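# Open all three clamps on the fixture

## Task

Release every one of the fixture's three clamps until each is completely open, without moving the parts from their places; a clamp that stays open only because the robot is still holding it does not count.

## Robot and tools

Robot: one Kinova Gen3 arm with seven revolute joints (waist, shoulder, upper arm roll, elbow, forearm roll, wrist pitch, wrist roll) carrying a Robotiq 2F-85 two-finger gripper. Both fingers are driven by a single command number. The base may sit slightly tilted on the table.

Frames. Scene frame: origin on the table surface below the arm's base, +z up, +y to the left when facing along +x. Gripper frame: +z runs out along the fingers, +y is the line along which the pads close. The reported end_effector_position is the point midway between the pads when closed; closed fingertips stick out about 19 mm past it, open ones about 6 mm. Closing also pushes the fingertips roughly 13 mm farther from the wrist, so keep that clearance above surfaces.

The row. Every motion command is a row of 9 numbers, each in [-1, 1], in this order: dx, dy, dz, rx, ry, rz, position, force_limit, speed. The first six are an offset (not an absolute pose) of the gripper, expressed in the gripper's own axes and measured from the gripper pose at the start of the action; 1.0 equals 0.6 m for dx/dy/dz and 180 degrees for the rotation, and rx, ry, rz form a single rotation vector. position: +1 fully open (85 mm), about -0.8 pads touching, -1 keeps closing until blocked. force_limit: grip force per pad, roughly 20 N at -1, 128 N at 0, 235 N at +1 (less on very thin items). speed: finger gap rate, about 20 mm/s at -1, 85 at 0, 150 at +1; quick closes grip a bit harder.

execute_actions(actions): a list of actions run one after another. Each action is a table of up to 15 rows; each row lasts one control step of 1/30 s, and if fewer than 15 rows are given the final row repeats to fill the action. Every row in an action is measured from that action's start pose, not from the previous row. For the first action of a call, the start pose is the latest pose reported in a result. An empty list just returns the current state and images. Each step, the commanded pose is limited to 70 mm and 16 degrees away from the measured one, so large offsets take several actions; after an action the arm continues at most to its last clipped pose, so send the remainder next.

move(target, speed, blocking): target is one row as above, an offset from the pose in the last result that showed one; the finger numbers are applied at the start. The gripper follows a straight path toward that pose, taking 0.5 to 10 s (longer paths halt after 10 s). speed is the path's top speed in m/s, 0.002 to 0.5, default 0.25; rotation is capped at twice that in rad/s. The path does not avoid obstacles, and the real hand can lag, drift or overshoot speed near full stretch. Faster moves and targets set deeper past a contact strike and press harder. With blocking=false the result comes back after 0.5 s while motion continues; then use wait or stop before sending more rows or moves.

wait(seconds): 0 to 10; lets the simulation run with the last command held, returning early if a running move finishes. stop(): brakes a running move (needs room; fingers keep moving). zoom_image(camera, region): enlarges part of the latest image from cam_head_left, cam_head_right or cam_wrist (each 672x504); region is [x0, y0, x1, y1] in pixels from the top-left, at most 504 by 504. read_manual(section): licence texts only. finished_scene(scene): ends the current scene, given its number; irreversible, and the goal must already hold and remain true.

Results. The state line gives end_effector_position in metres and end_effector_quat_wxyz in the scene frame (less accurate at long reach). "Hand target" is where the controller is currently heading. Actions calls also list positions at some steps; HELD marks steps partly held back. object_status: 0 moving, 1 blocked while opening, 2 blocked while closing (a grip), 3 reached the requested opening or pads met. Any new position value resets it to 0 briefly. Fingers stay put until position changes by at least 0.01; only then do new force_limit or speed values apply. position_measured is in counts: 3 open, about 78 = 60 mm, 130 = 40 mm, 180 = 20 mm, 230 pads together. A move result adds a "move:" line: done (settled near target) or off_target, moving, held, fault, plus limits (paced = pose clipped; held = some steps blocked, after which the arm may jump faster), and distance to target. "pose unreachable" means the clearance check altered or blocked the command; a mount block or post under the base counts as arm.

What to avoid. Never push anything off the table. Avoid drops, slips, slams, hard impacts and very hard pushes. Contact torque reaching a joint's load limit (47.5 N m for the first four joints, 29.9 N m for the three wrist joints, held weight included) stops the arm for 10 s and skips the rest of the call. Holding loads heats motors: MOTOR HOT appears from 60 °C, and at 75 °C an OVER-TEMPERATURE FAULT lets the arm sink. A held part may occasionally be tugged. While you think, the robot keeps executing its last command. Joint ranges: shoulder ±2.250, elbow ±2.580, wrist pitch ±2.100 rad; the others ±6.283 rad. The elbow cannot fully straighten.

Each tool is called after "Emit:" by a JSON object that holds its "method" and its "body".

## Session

Emit:
{"method": "execute_actions", "body": {"actions": []}}

Scene clock: 0.00 s.
end_effector_position=(+0.8933, -0.0939, +0.3526) position_measured=3 object_status=3 end_effector_quat_wxyz=(+0.348, -0.277, +0.890, -0.105)
Joint positions: [ 0.724  1.048 -0.627  0.679 -0.437  0.798  2.713]
Joint velocities: [-0.     0.001  0.     0.    -0.    -0.     0.001]
Motor temperatures (°C, as the motors report them): [30 24 25 25 32 37 42]
Hand target: +0.893, -0.094, +0.353; +0.348, -0.277, +0.890, -0.105

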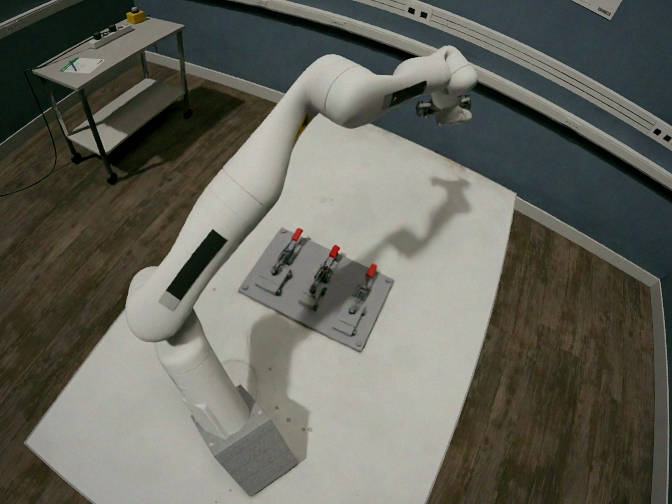

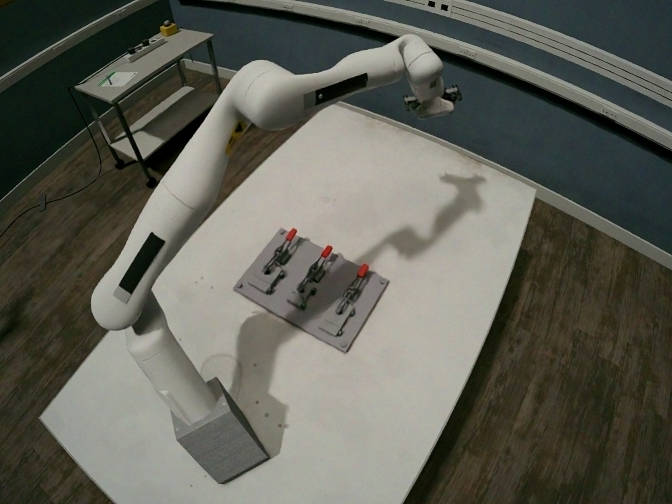

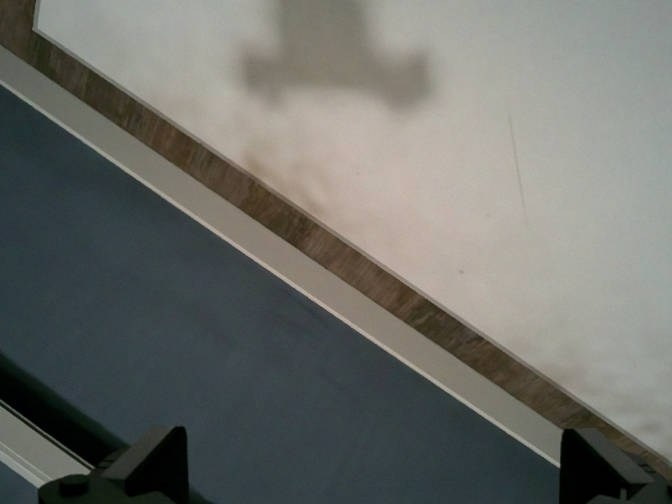

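Emit:
{"method": "move", "body": {"target": [0.592,0.383,-0.166,-0.0694,0.23,0.183,0.2,0,0], "speed": 0.35}}

Scene clock: 2.10 s.
end_effector_position=(+0.5144, -0.1071, +0.1398) position_measured=104 object_status=3 end_effector_quat_wxyz=(-0.000, +0.001, +1.000, -0.001)
Joint positions: [ 0.808  0.892 -0.423  1.584 -0.396  0.801  2.364]
Joint velocities: [-0.002  0.001 -0.001 -0.     0.     0.    -0.002]
Motor temperatures (°C, as the motors report them): [30 24 25 25 32 37 42]
Hand target: +0.514, -0.107, +0.140; -0.000, +0.001, +1.000, -0.001
Off the commanded pose: 0.001 m, 0 deg.
move: done

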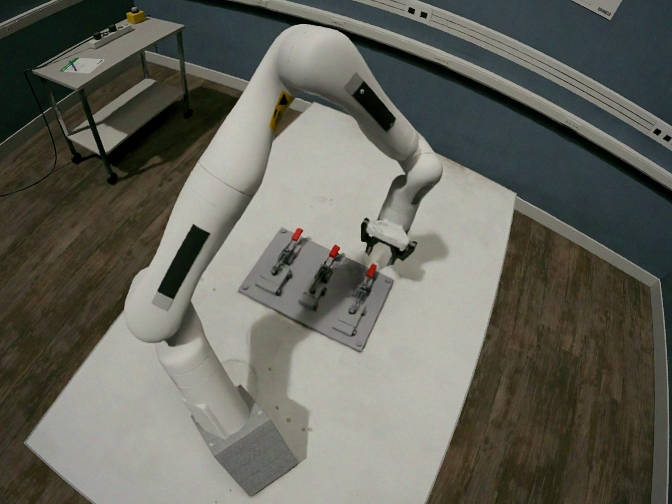

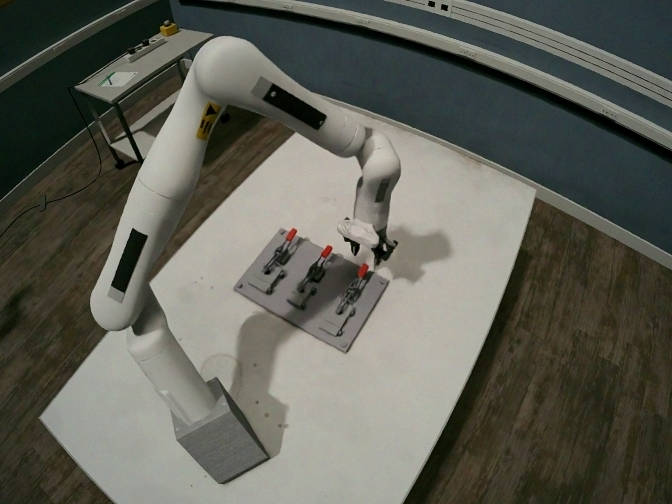

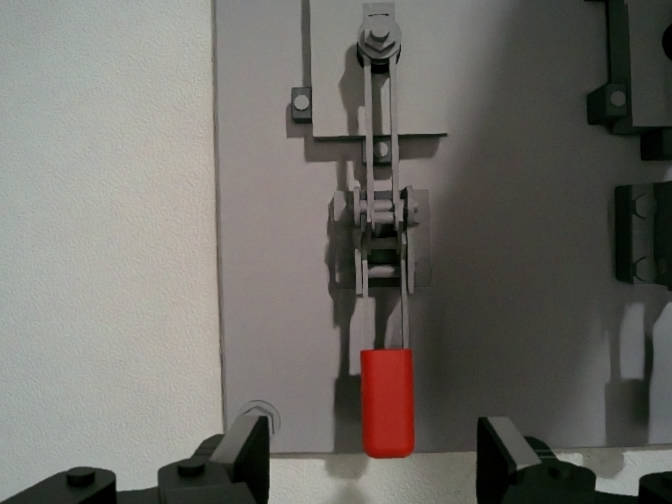

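Emit:
{"method": "move", "body": {"target": [-0.011,0.008,0.145,0,0,0,0.2,0,0], "speed": 0.12}}

Emit:
{"method": "zoom_image", "body": {"camera": "cam_head_right", "region": [300, 210, 420, 300]}}

Scene clock: 3.30 s.
end_effector_position=(+0.5212, -0.1027, +0.0533) position_measured=104 object_status=3 end_effector_quat_wxyz=(+0.000, +0.001, +1.000, -0.001)
Joint positions: [ 0.709  1.024 -0.436  1.59  -0.415  0.626  2.363]
Joint velocities: [-0.003  0.006 -0.    -0.    -0.    -0.    -0.001]
Motor temperatures (°C, as the motors report them): [30 24 25 25 32 37 42]
Hand target: +0.521, -0.103, +0.053; -0.000, +0.001, +1.000, -0.001
Off the commanded pose: 0.001 m, 0 deg.
move: done

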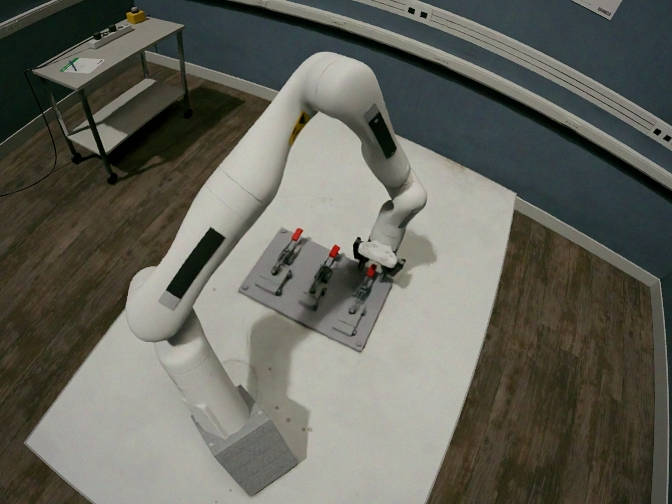

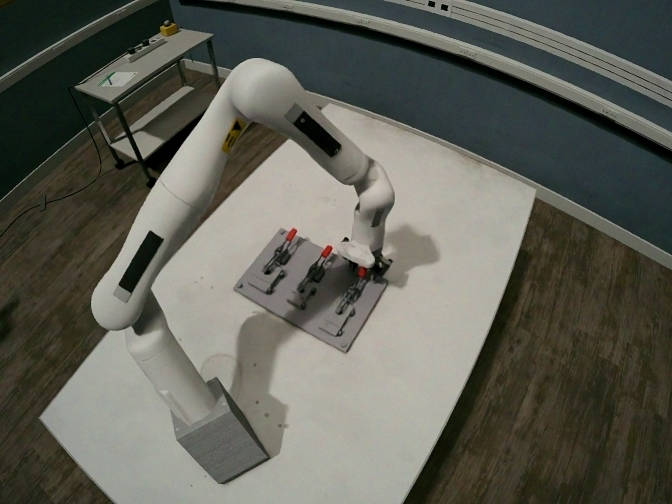

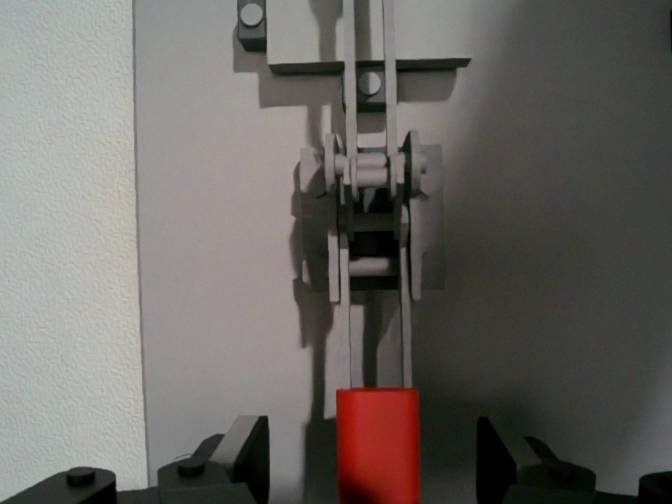

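Region (300, 210, 420, 300) of cam_head_right's 672x504 image, scaled by 4.200, with more detail than that image has; it fills the top 378 rows of this view, and the rest is white.

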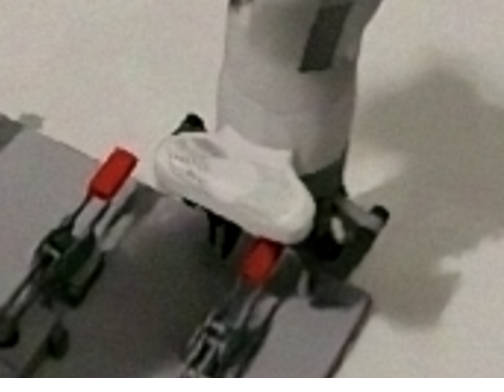

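Emit:
{"method": "execute_actions", "body": {"actions": [[[0,0.002,0.003,0,0,0,-1,-0.5,0.3]]]}}

Emit:
{"method": "move", "body": {"target": [0.01,0,-0.034,0,0,0,-1,-0.5,0.3], "speed": 0.035}}

Emit:
{"method": "move", "body": {"target": [0.032,0,-0.028,0,0,0,-1,-0.5,0.3], "speed": 0.035}}

Scene clock: 3.93 s.
end_effector_position=(+0.5212, -0.1014, +0.0516) position_measured=188 object_status=0 end_effector_quat_wxyz=(+0.000, -0.000, +1.000, -0.001)
Joint positions: [ 0.706  1.025 -0.437  1.592 -0.415  0.621  2.363]
Joint velocities: [-0.    -0.002 -0.    -0.     0.002 -0.    -0.   ]
Motor temperatures (°C, as the motors report them): [30 24 25 25 32 37 42]
Hand target: +0.521, -0.101, +0.052; +0.000, +0.001, +1.000, -0.001
Off the commanded pose: 0.000 m, 0 deg.
Step readings (end_effector_position):
0: (+0.5211, -0.1026, +0.0531)
1: (+0.5210, -0.1024, +0.0526)
2: (+0.5212, -0.1019, +0.0519)
4: (+0.5212, -0.1014, +0.0516)
8: (+0.5212, -0.1015, +0.0516)
15: end_effector_position above

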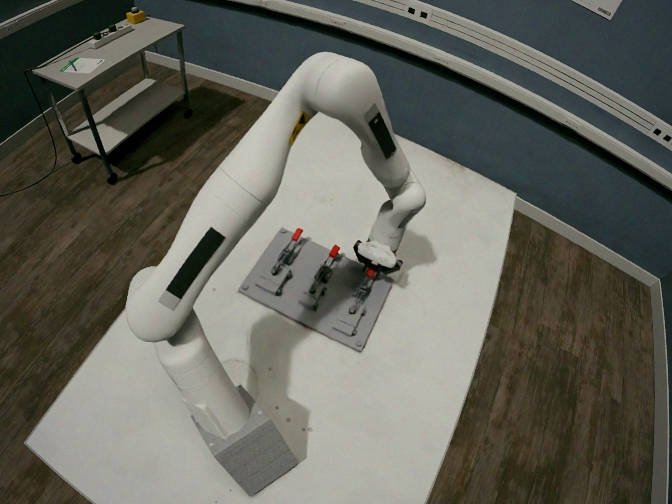

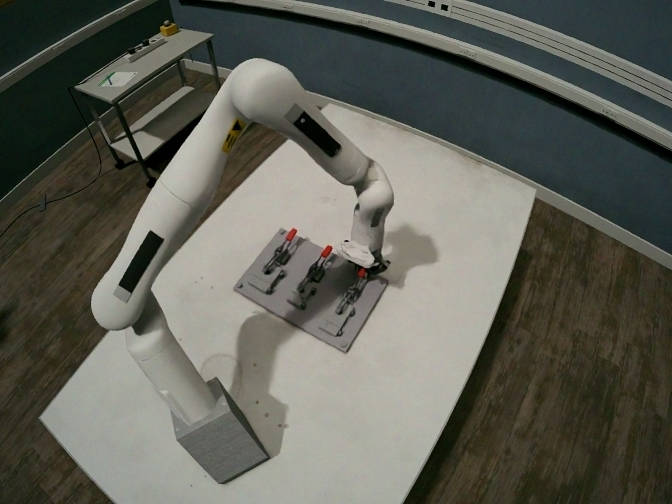

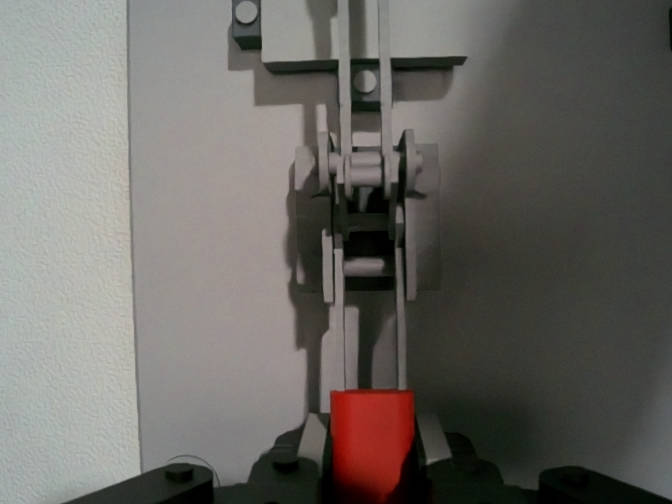

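Scene clock: 4.77 s.
end_effector_position=(+0.5114, -0.1015, +0.0671) position_measured=188 object_status=2 end_effector_quat_wxyz=(-0.004, +0.000, +1.000, -0.000)
Joint positions: [ 0.733  0.997 -0.438  1.615 -0.41   0.645  2.37 ]
Joint velocities: [ 0.002  0.001 -0.002  0.     0.002 -0.001 -0.002]
Motor temperatures (°C, as the motors report them): [30 24 25 25 32 37 42]
Hand target: +0.515, -0.101, +0.072; +0.000, -0.000, +1.000, -0.001
Off the commanded pose: 0.006 m, 1 deg.
move: off_target

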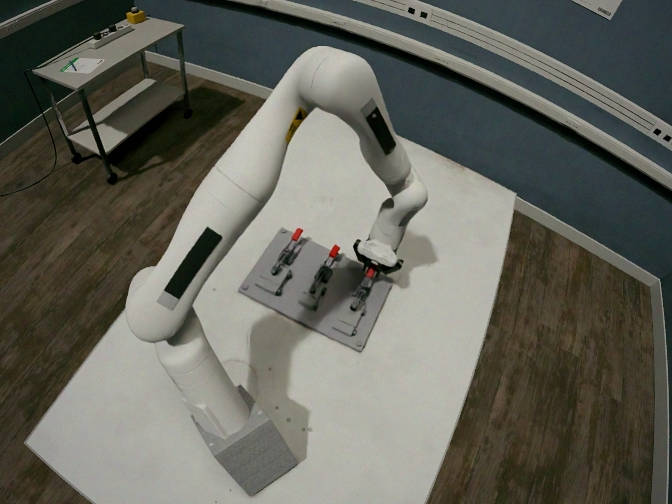

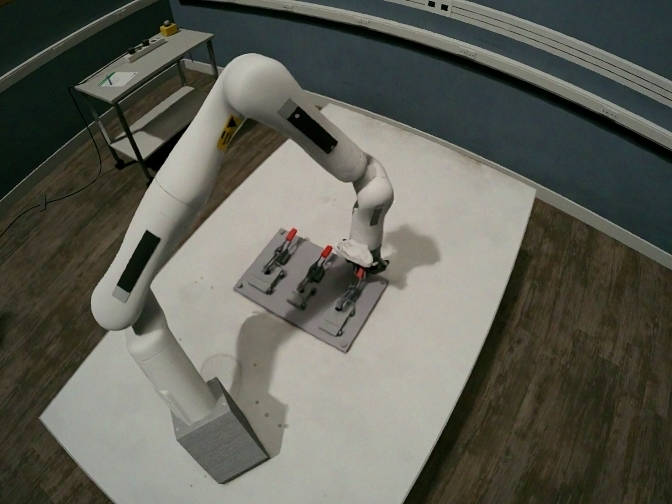

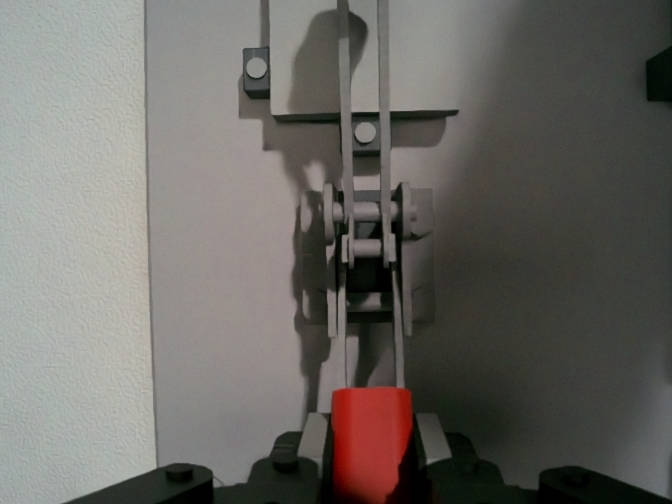

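Scene clock: 5.73 s.
end_effector_position=(+0.4930, -0.1019, +0.0798) position_measured=188 object_status=2 end_effector_quat_wxyz=(-0.004, -0.001, +1.000, -0.000)
Joint positions: [ 0.775  0.969 -0.45   1.674 -0.41   0.632  2.398]
Joint velocities: [ 0.001  0.    -0.001  0.001  0.    -0.001  0.   ]
Motor temperatures (°C, as the motors report them): [30 24 25 25 32 37 42]
Hand target: +0.492, -0.102, +0.084; -0.004, +0.000, +1.000, -0.000
Off the commanded pose: 0.004 m, 0 deg.
move: off_target

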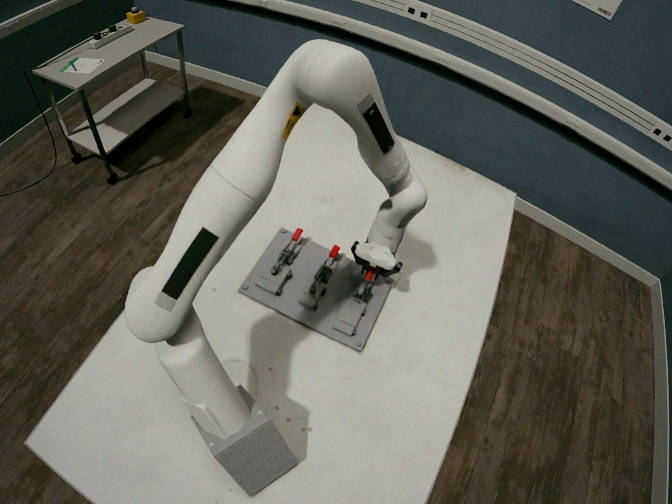

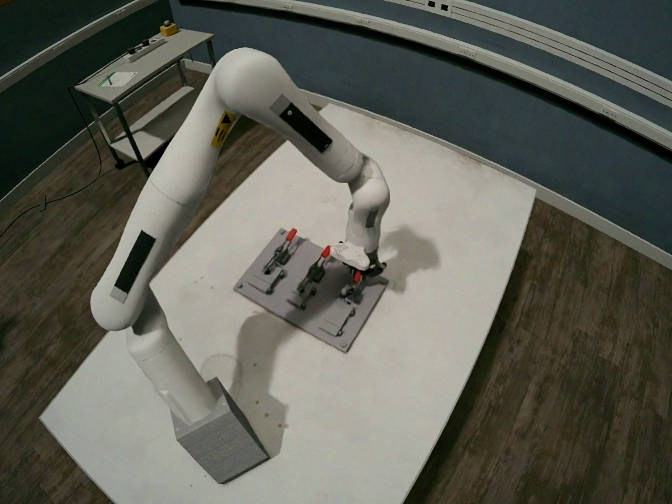

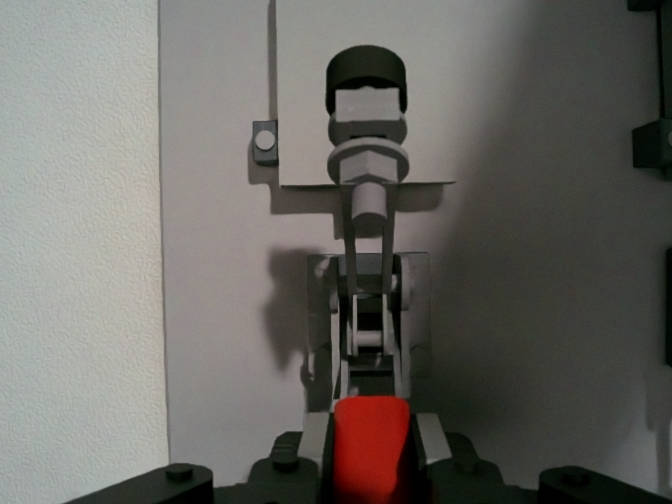

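Emit:
{"method": "execute_actions", "body": {"actions": [[[0,0,0,0,0,0,-0.2,0,1],[0,0,0,0,0,0,-0.2,0,1],[0,0,0,0,0,0,-0.2,0,1],[0,0,0,0,0,0,-0.2,0,1],[0,0,0,0,0,0,-0.2,0,1],[0,0,0,0,0,0,-0.2,0,1],[-0.005,0,-0.002,0,0,0,-0.2,0,1],[-0.013,0,-0.004,0,0,0,-0.2,0,1],[-0.023,0,-0.007,0,0,0,-0.2,0,1],[-0.034,0,-0.01,0,0,0,-0.2,0,1],[-0.044,0,-0.013,0,0,0,-0.2,0,1],[-0.052,0,-0.015,0,0,0,-0.2,0,1],[-0.056,0,-0.016,0,0,0,-0.2,0,1]],[[-0.004,0,0,0,0,0,-0.2,0,1],[-0.004,0,0,0,0,0,-0.2,0,1],[-0.004,0,0,0,0,0,-0.2,0,1],[-0.004,0,0,0,0,0,-1,0,1]]]}}

Emit:
{"method": "move", "body": {"target": [0.08,0,-0.012,0,0,0,-1,0,1], "speed": 0.05}}

Scene clock: 7.03 s.
end_effector_position=(+0.5271, -0.1015, +0.0888) position_measured=232 object_status=0 end_effector_quat_wxyz=(-0.003, -0.001, +1.000, -0.000)
Joint positions: [ 0.731  0.97  -0.425  1.562 -0.4    0.719  2.343]
Joint velocities: [-0.     0.001  0.    -0.     0.    -0.    -0.002]
Motor temperatures (°C, as the motors report them): [30 24 25 25 32 37 42]
Hand target: +0.527, -0.101, +0.089; -0.003, -0.001, +1.000, -0.000
Off the commanded pose: 0.000 m, 0 deg.
Step readings (end_effector_position; steps 1 to 15: 1st action; 16 to 30: 2nd action):
0: (+0.4930, -0.1019, +0.0798)
1: (+0.4929, -0.1018, +0.0791)
2: (+0.4934, -0.1019, +0.0779)
4: (+0.4928, -0.1013, +0.0784)
8: (+0.4945, -0.1016, +0.0798)
15: (+0.5247, -0.1015, +0.0888)
16: (+0.5263, -0.1019, +0.0893)
17: (+0.5270, -0.1022, +0.0895)
19: (+0.5271, -0.1021, +0.0894)
23: (+0.5271, -0.1016, +0.0889)
30: end_effector_position above

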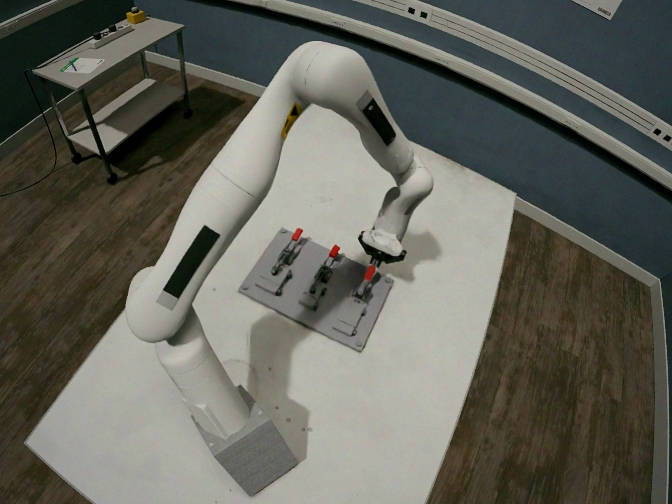

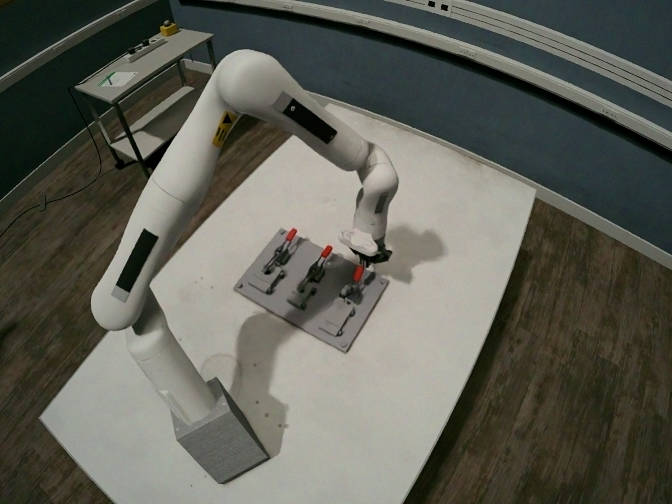

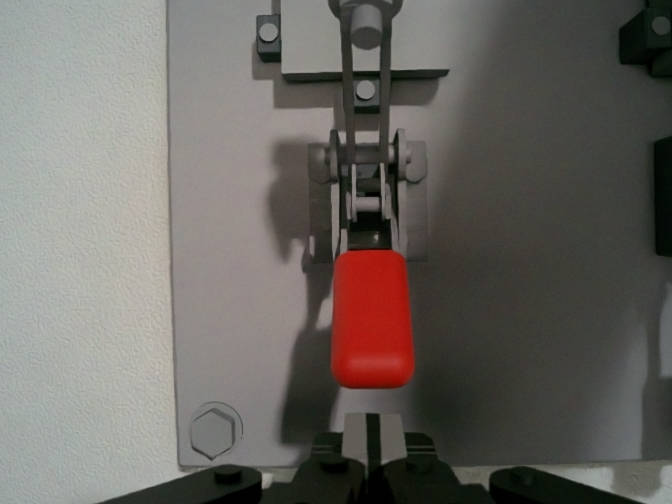

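Scene clock: 8.23 s.
end_effector_position=(+0.4879, -0.1013, +0.0979) position_measured=232 object_status=3 end_effector_quat_wxyz=(+0.004, -0.004, +1.000, -0.003)
Joint positions: [ 0.813  0.932 -0.463  1.709 -0.416  0.63   2.421]
Joint velocities: [ 0.    -0.005  0.002  0.002 -0.005  0.002  0.004]
Motor temperatures (°C, as the motors report them): [30 24 25 25 32 37 42]
Hand target: +0.479, -0.102, +0.096; -0.003, -0.001, +1.000, -0.001
Off the commanded pose: 0.009 m, 1 deg.
move: off_target

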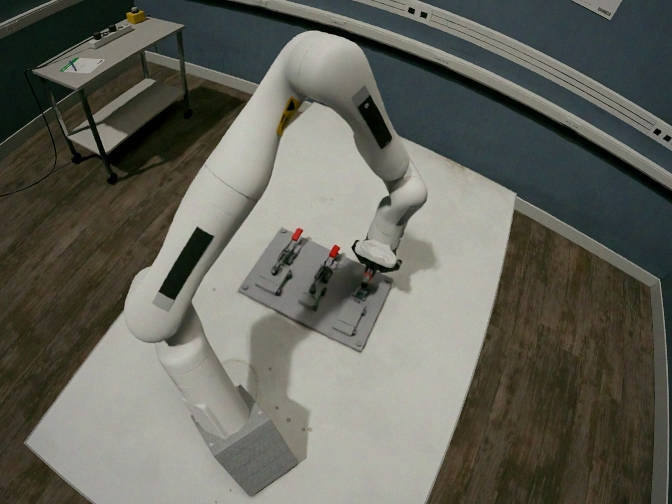

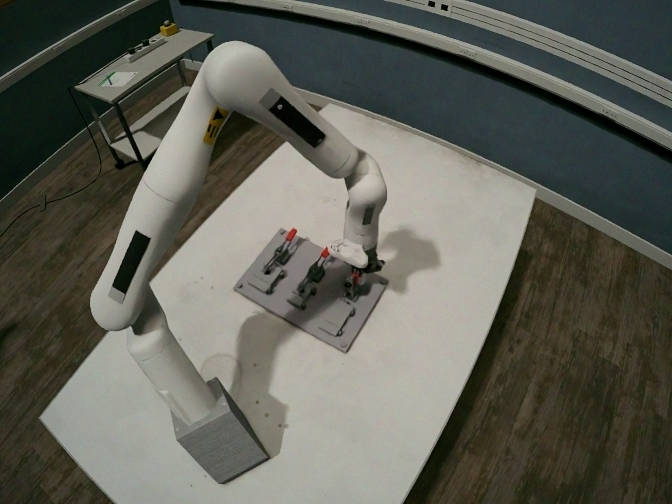

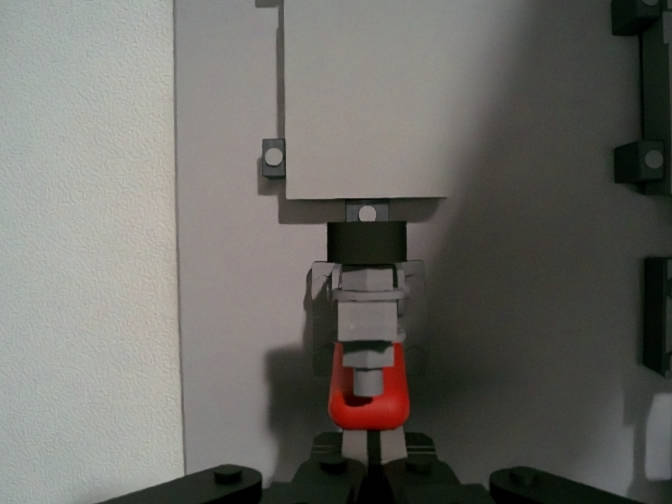

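Emit:
{"method": "move", "body": {"target": [0.02,0,0,0,0,0,-1,0,1], "speed": 0.03}}

Emit:
{"method": "move", "body": {"target": [-0.05,0.183,-0.02,0,-0.003,0,0.2,0,-0.3], "speed": 0.2}}

Scene clock: 9.13 s.
end_effector_position=(+0.4875, -0.1011, +0.1001) position_measured=232 object_status=3 end_effector_quat_wxyz=(+0.014, -0.008, +1.000, -0.007)
Joint positions: [ 0.83   0.924 -0.478  1.734 -0.426  0.598  2.443]
Joint velocities: [-0.002 -0.001  0.003  0.    -0.005  0.     0.004]
Motor temperatures (°C, as the motors report them): [30 24 25 25 32 37 42]
Hand target: +0.476, -0.101, +0.098; +0.004, -0.004, +1.000, -0.003
Off the commanded pose: 0.012 m, 1 deg.
move: off_target

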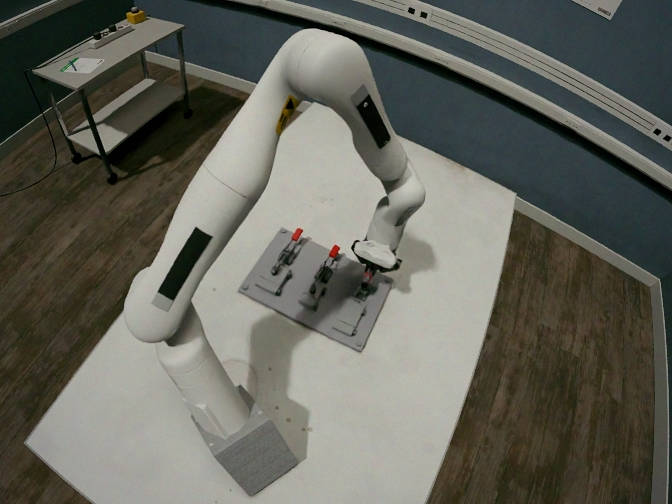

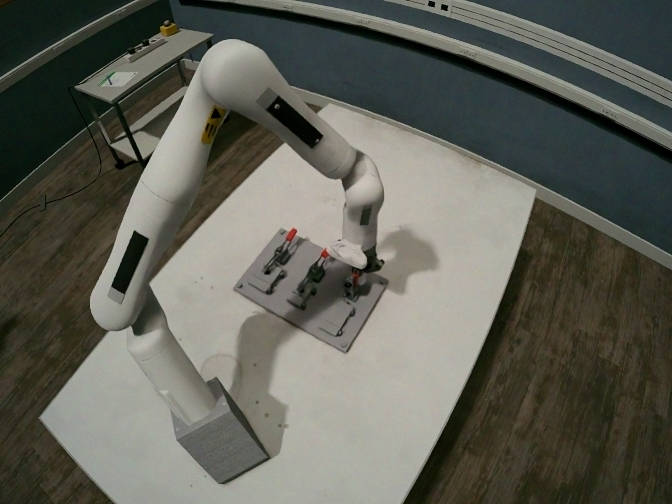

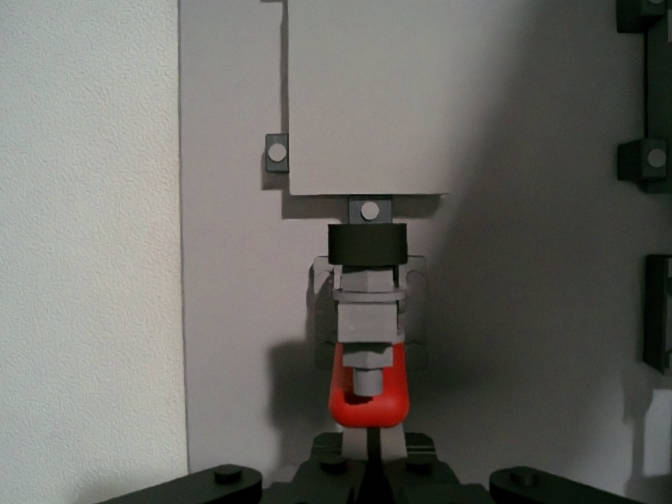

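Scene clock: 10.23 s.
end_effector_position=(+0.5149, +0.0092, +0.1113) position_measured=104 object_status=0 end_effector_quat_wxyz=(+0.019, -0.008, +1.000, -0.007)
Joint positions: [ 0.685  0.743 -0.515  1.812 -0.492  0.576  2.273]
Joint velocities: [-0.001 -0.002 -0.     0.     0.001 -0.     0.   ]
Motor temperatures (°C, as the motors report them): [30 24 25 25 32 37 42]
Hand target: +0.515, +0.009, +0.111; +0.019, -0.008, +1.000, -0.007
Off the commanded pose: 0.001 m, 0 deg.
move: done

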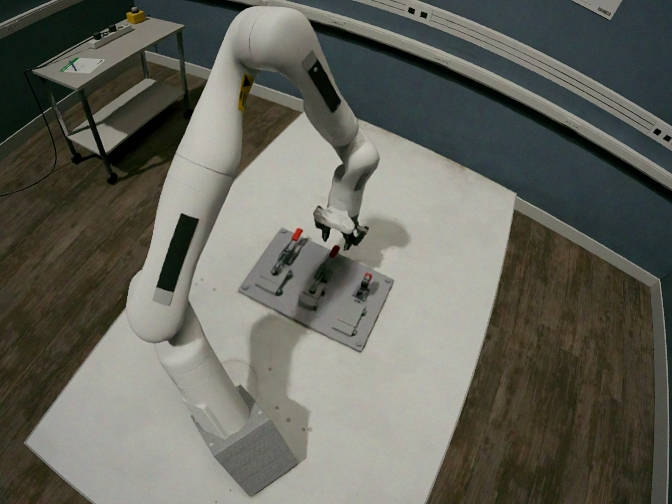

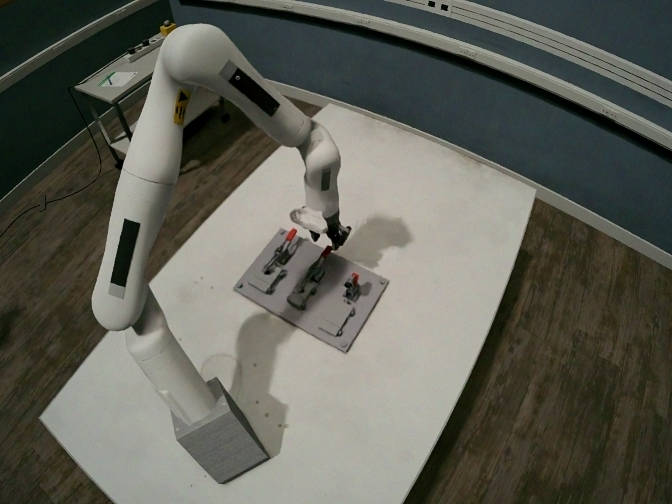

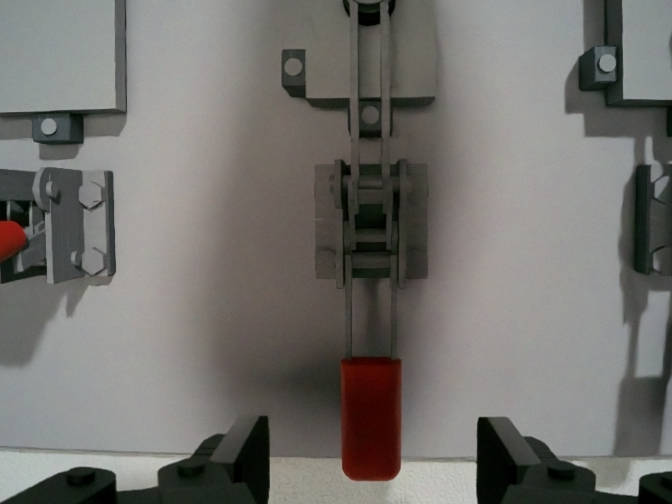

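Emit:
{"method": "move", "body": {"target": [-0.0046,0,0.099,-0.0045,0.012,0.005,0.2,0,0], "speed": 0.12}}

Emit:
{"method": "execute_actions", "body": {"actions": [[[0,0,0,0,0,0,-1,-0.5,0.3]]]}}

Emit:
{"method": "move", "body": {"target": [0.01,0,-0.034,0,0,0,-1,-0.5,0.3], "speed": 0.035}}

Emit:
{"method": "move", "body": {"target": [0.032,0,-0.028,0,0,0,-1,-0.5,0.3], "speed": 0.035}}

Scene clock: 11.20 s.
end_effector_position=(+0.5203, +0.0082, +0.0527) position_measured=104 object_status=3 end_effector_quat_wxyz=(+0.001, -0.000, +1.000, -0.000)
Joint positions: [ 0.588  0.863 -0.49   1.756 -0.485  0.521  2.242]
Joint velocities: [-0.006  0.009 -0.002 -0.001  0.001  0.    -0.002]
Motor temperatures (°C, as the motors report them): [30 24 25 25 32 37 42]
Hand target: +0.520, +0.008, +0.052; +0.000, -0.000, +1.000, +0.000
Off the commanded pose: 0.001 m, 0 deg.
move: done

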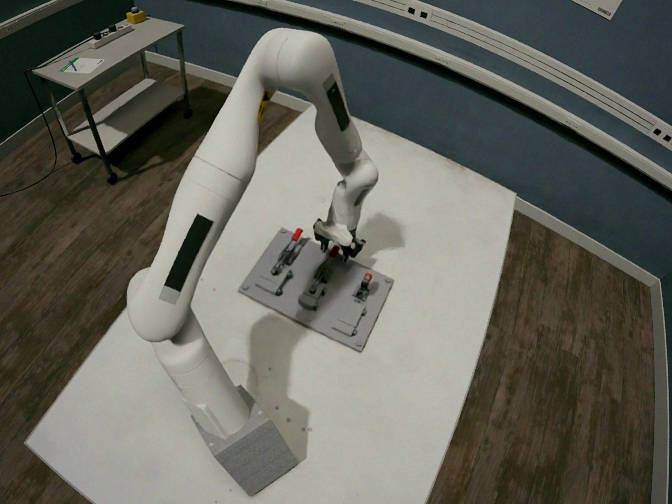

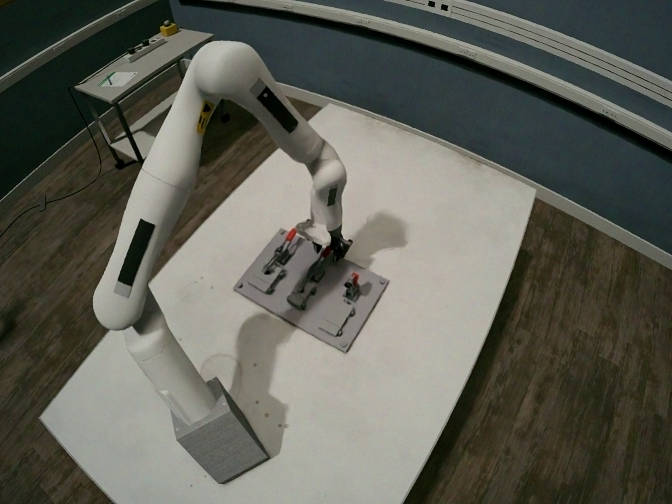

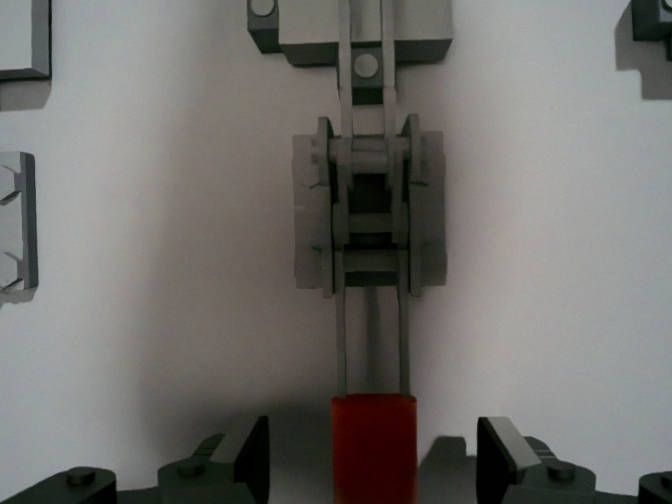

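Scene clock: 11.70 s.
end_effector_position=(+0.5203, +0.0086, +0.0528) position_measured=189 object_status=0 end_effector_quat_wxyz=(+0.001, -0.001, +1.000, -0.000)
Joint positions: [ 0.588  0.862 -0.491  1.756 -0.484  0.521  2.243]
Joint velocities: [-0.     0.     0.     0.     0.001 -0.    -0.001]
Motor temperatures (°C, as the motors report them): [30 24 25 25 32 37 42]
Hand target: +0.520, +0.008, +0.053; +0.001, -0.000, +1.000, -0.000
Off the commanded pose: 0.000 m, 0 deg.
Step readings (end_effector_position):
0: (+0.5203, +0.0082, +0.0527)
1: (+0.5203, +0.0082, +0.0528)
2: (+0.5204, +0.0082, +0.0530)
4: (+0.5204, +0.0082, +0.0528)
8: (+0.5203, +0.0082, +0.0527)
15: end_effector_position above

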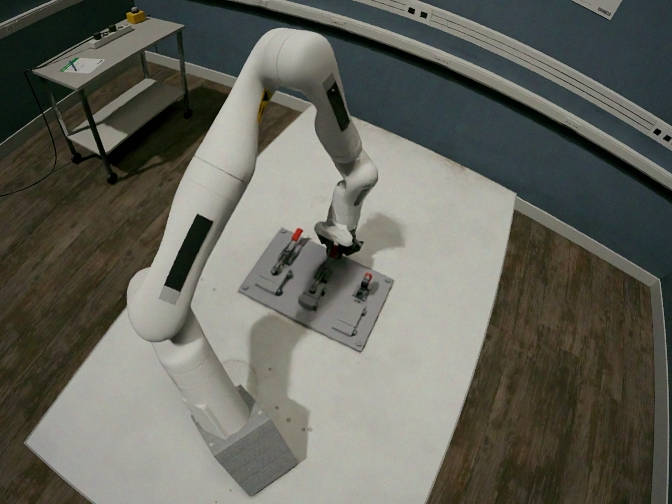

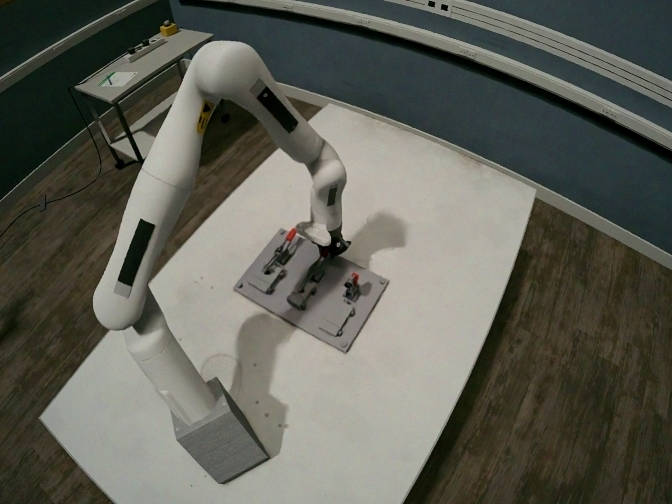

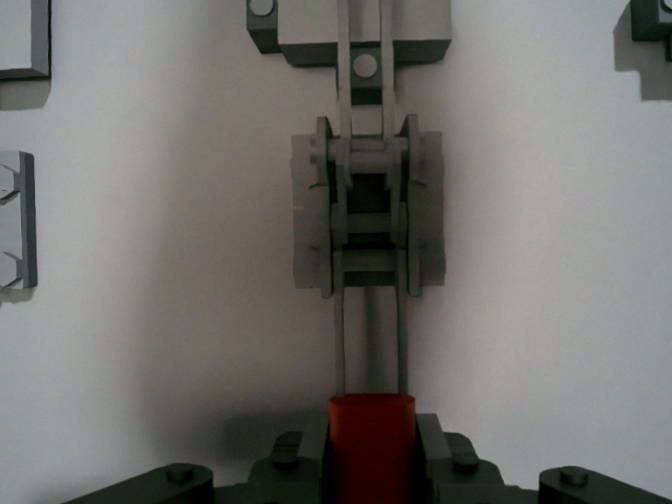

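Scene clock: 12.53 s.
end_effector_position=(+0.5121, +0.0085, +0.0701) position_measured=189 object_status=2 end_effector_quat_wxyz=(-0.002, -0.001, +1.000, +0.001)
Joint positions: [ 0.618  0.828 -0.494  1.779 -0.481  0.55   2.249]
Joint velocities: [ 0.001  0.    -0.001  0.001  0.001 -0.001  0.001]
Motor temperatures (°C, as the motors report them): [30 24 25 25 32 37 42]
Hand target: +0.514, +0.009, +0.073; +0.001, -0.001, +1.000, -0.000
Off the commanded pose: 0.004 m, 0 deg.
move: off_target

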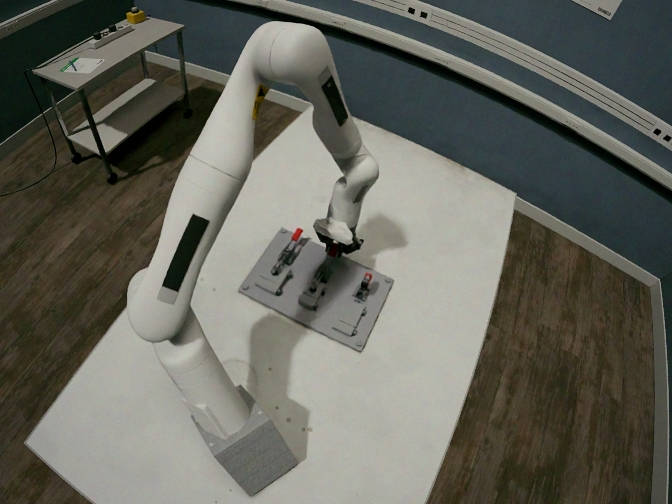

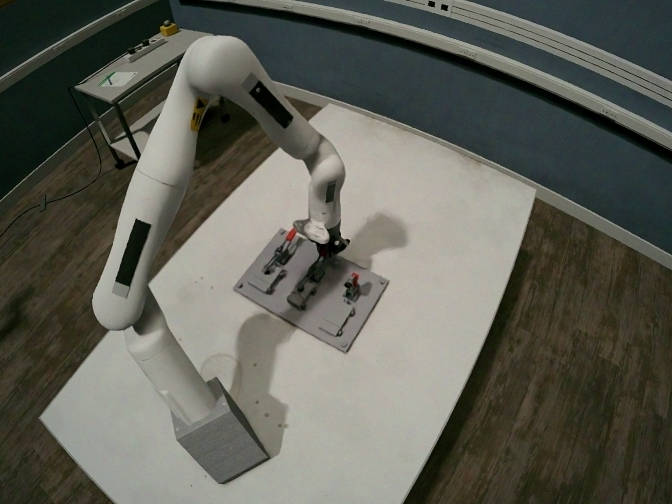

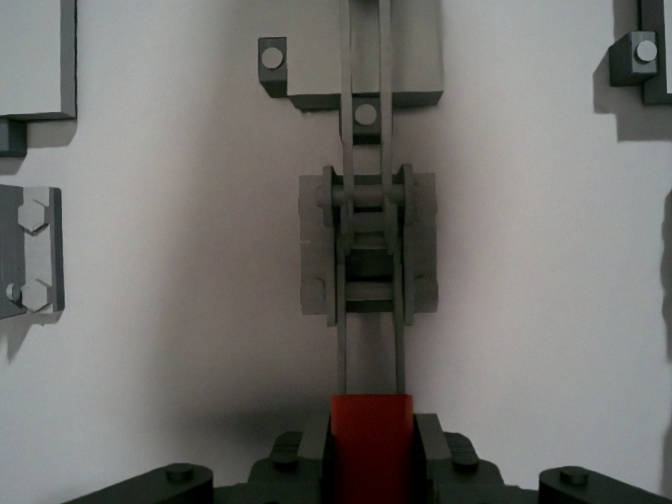

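Scene clock: 13.50 s.
end_effector_position=(+0.4950, +0.0081, +0.0848) position_measured=189 object_status=2 end_effector_quat_wxyz=(-0.001, -0.003, +1.000, -0.000)
Joint positions: [ 0.666  0.793 -0.516  1.838 -0.488  0.54   2.278]
Joint velocities: [ 0.001  0.002 -0.001  0.    -0.    -0.002 -0.   ]
Motor temperatures (°C, as the motors report them): [30 24 25 25 32 37 42]
Hand target: +0.493, +0.008, +0.087; -0.002, -0.001, +1.000, +0.000
Off the commanded pose: 0.003 m, 0 deg.
move: done

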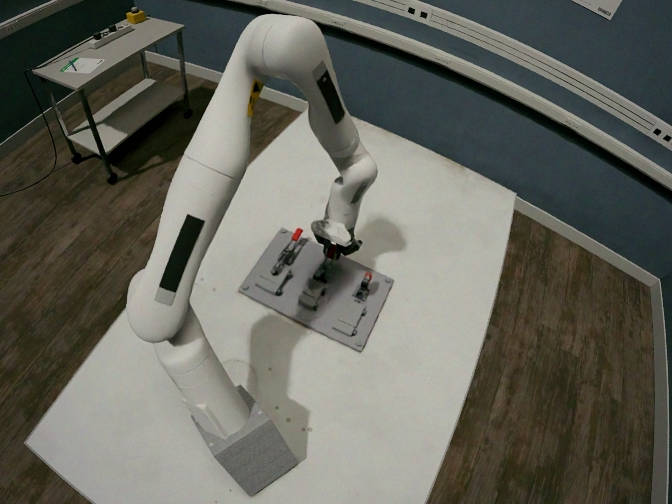

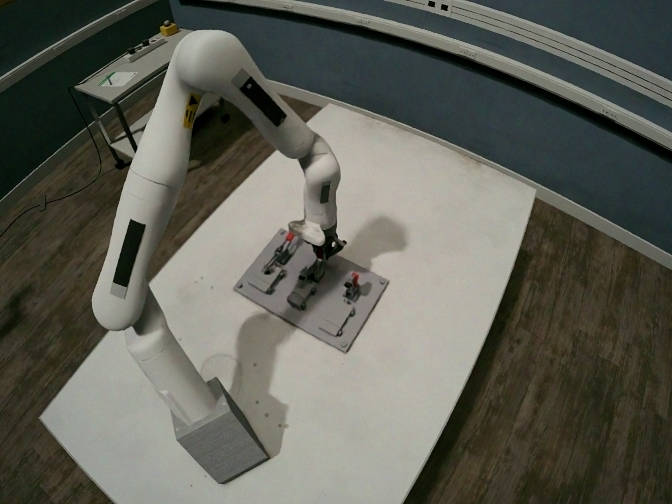

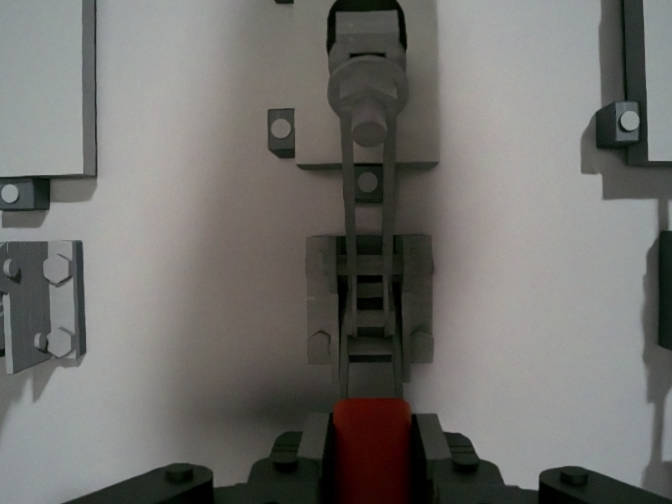

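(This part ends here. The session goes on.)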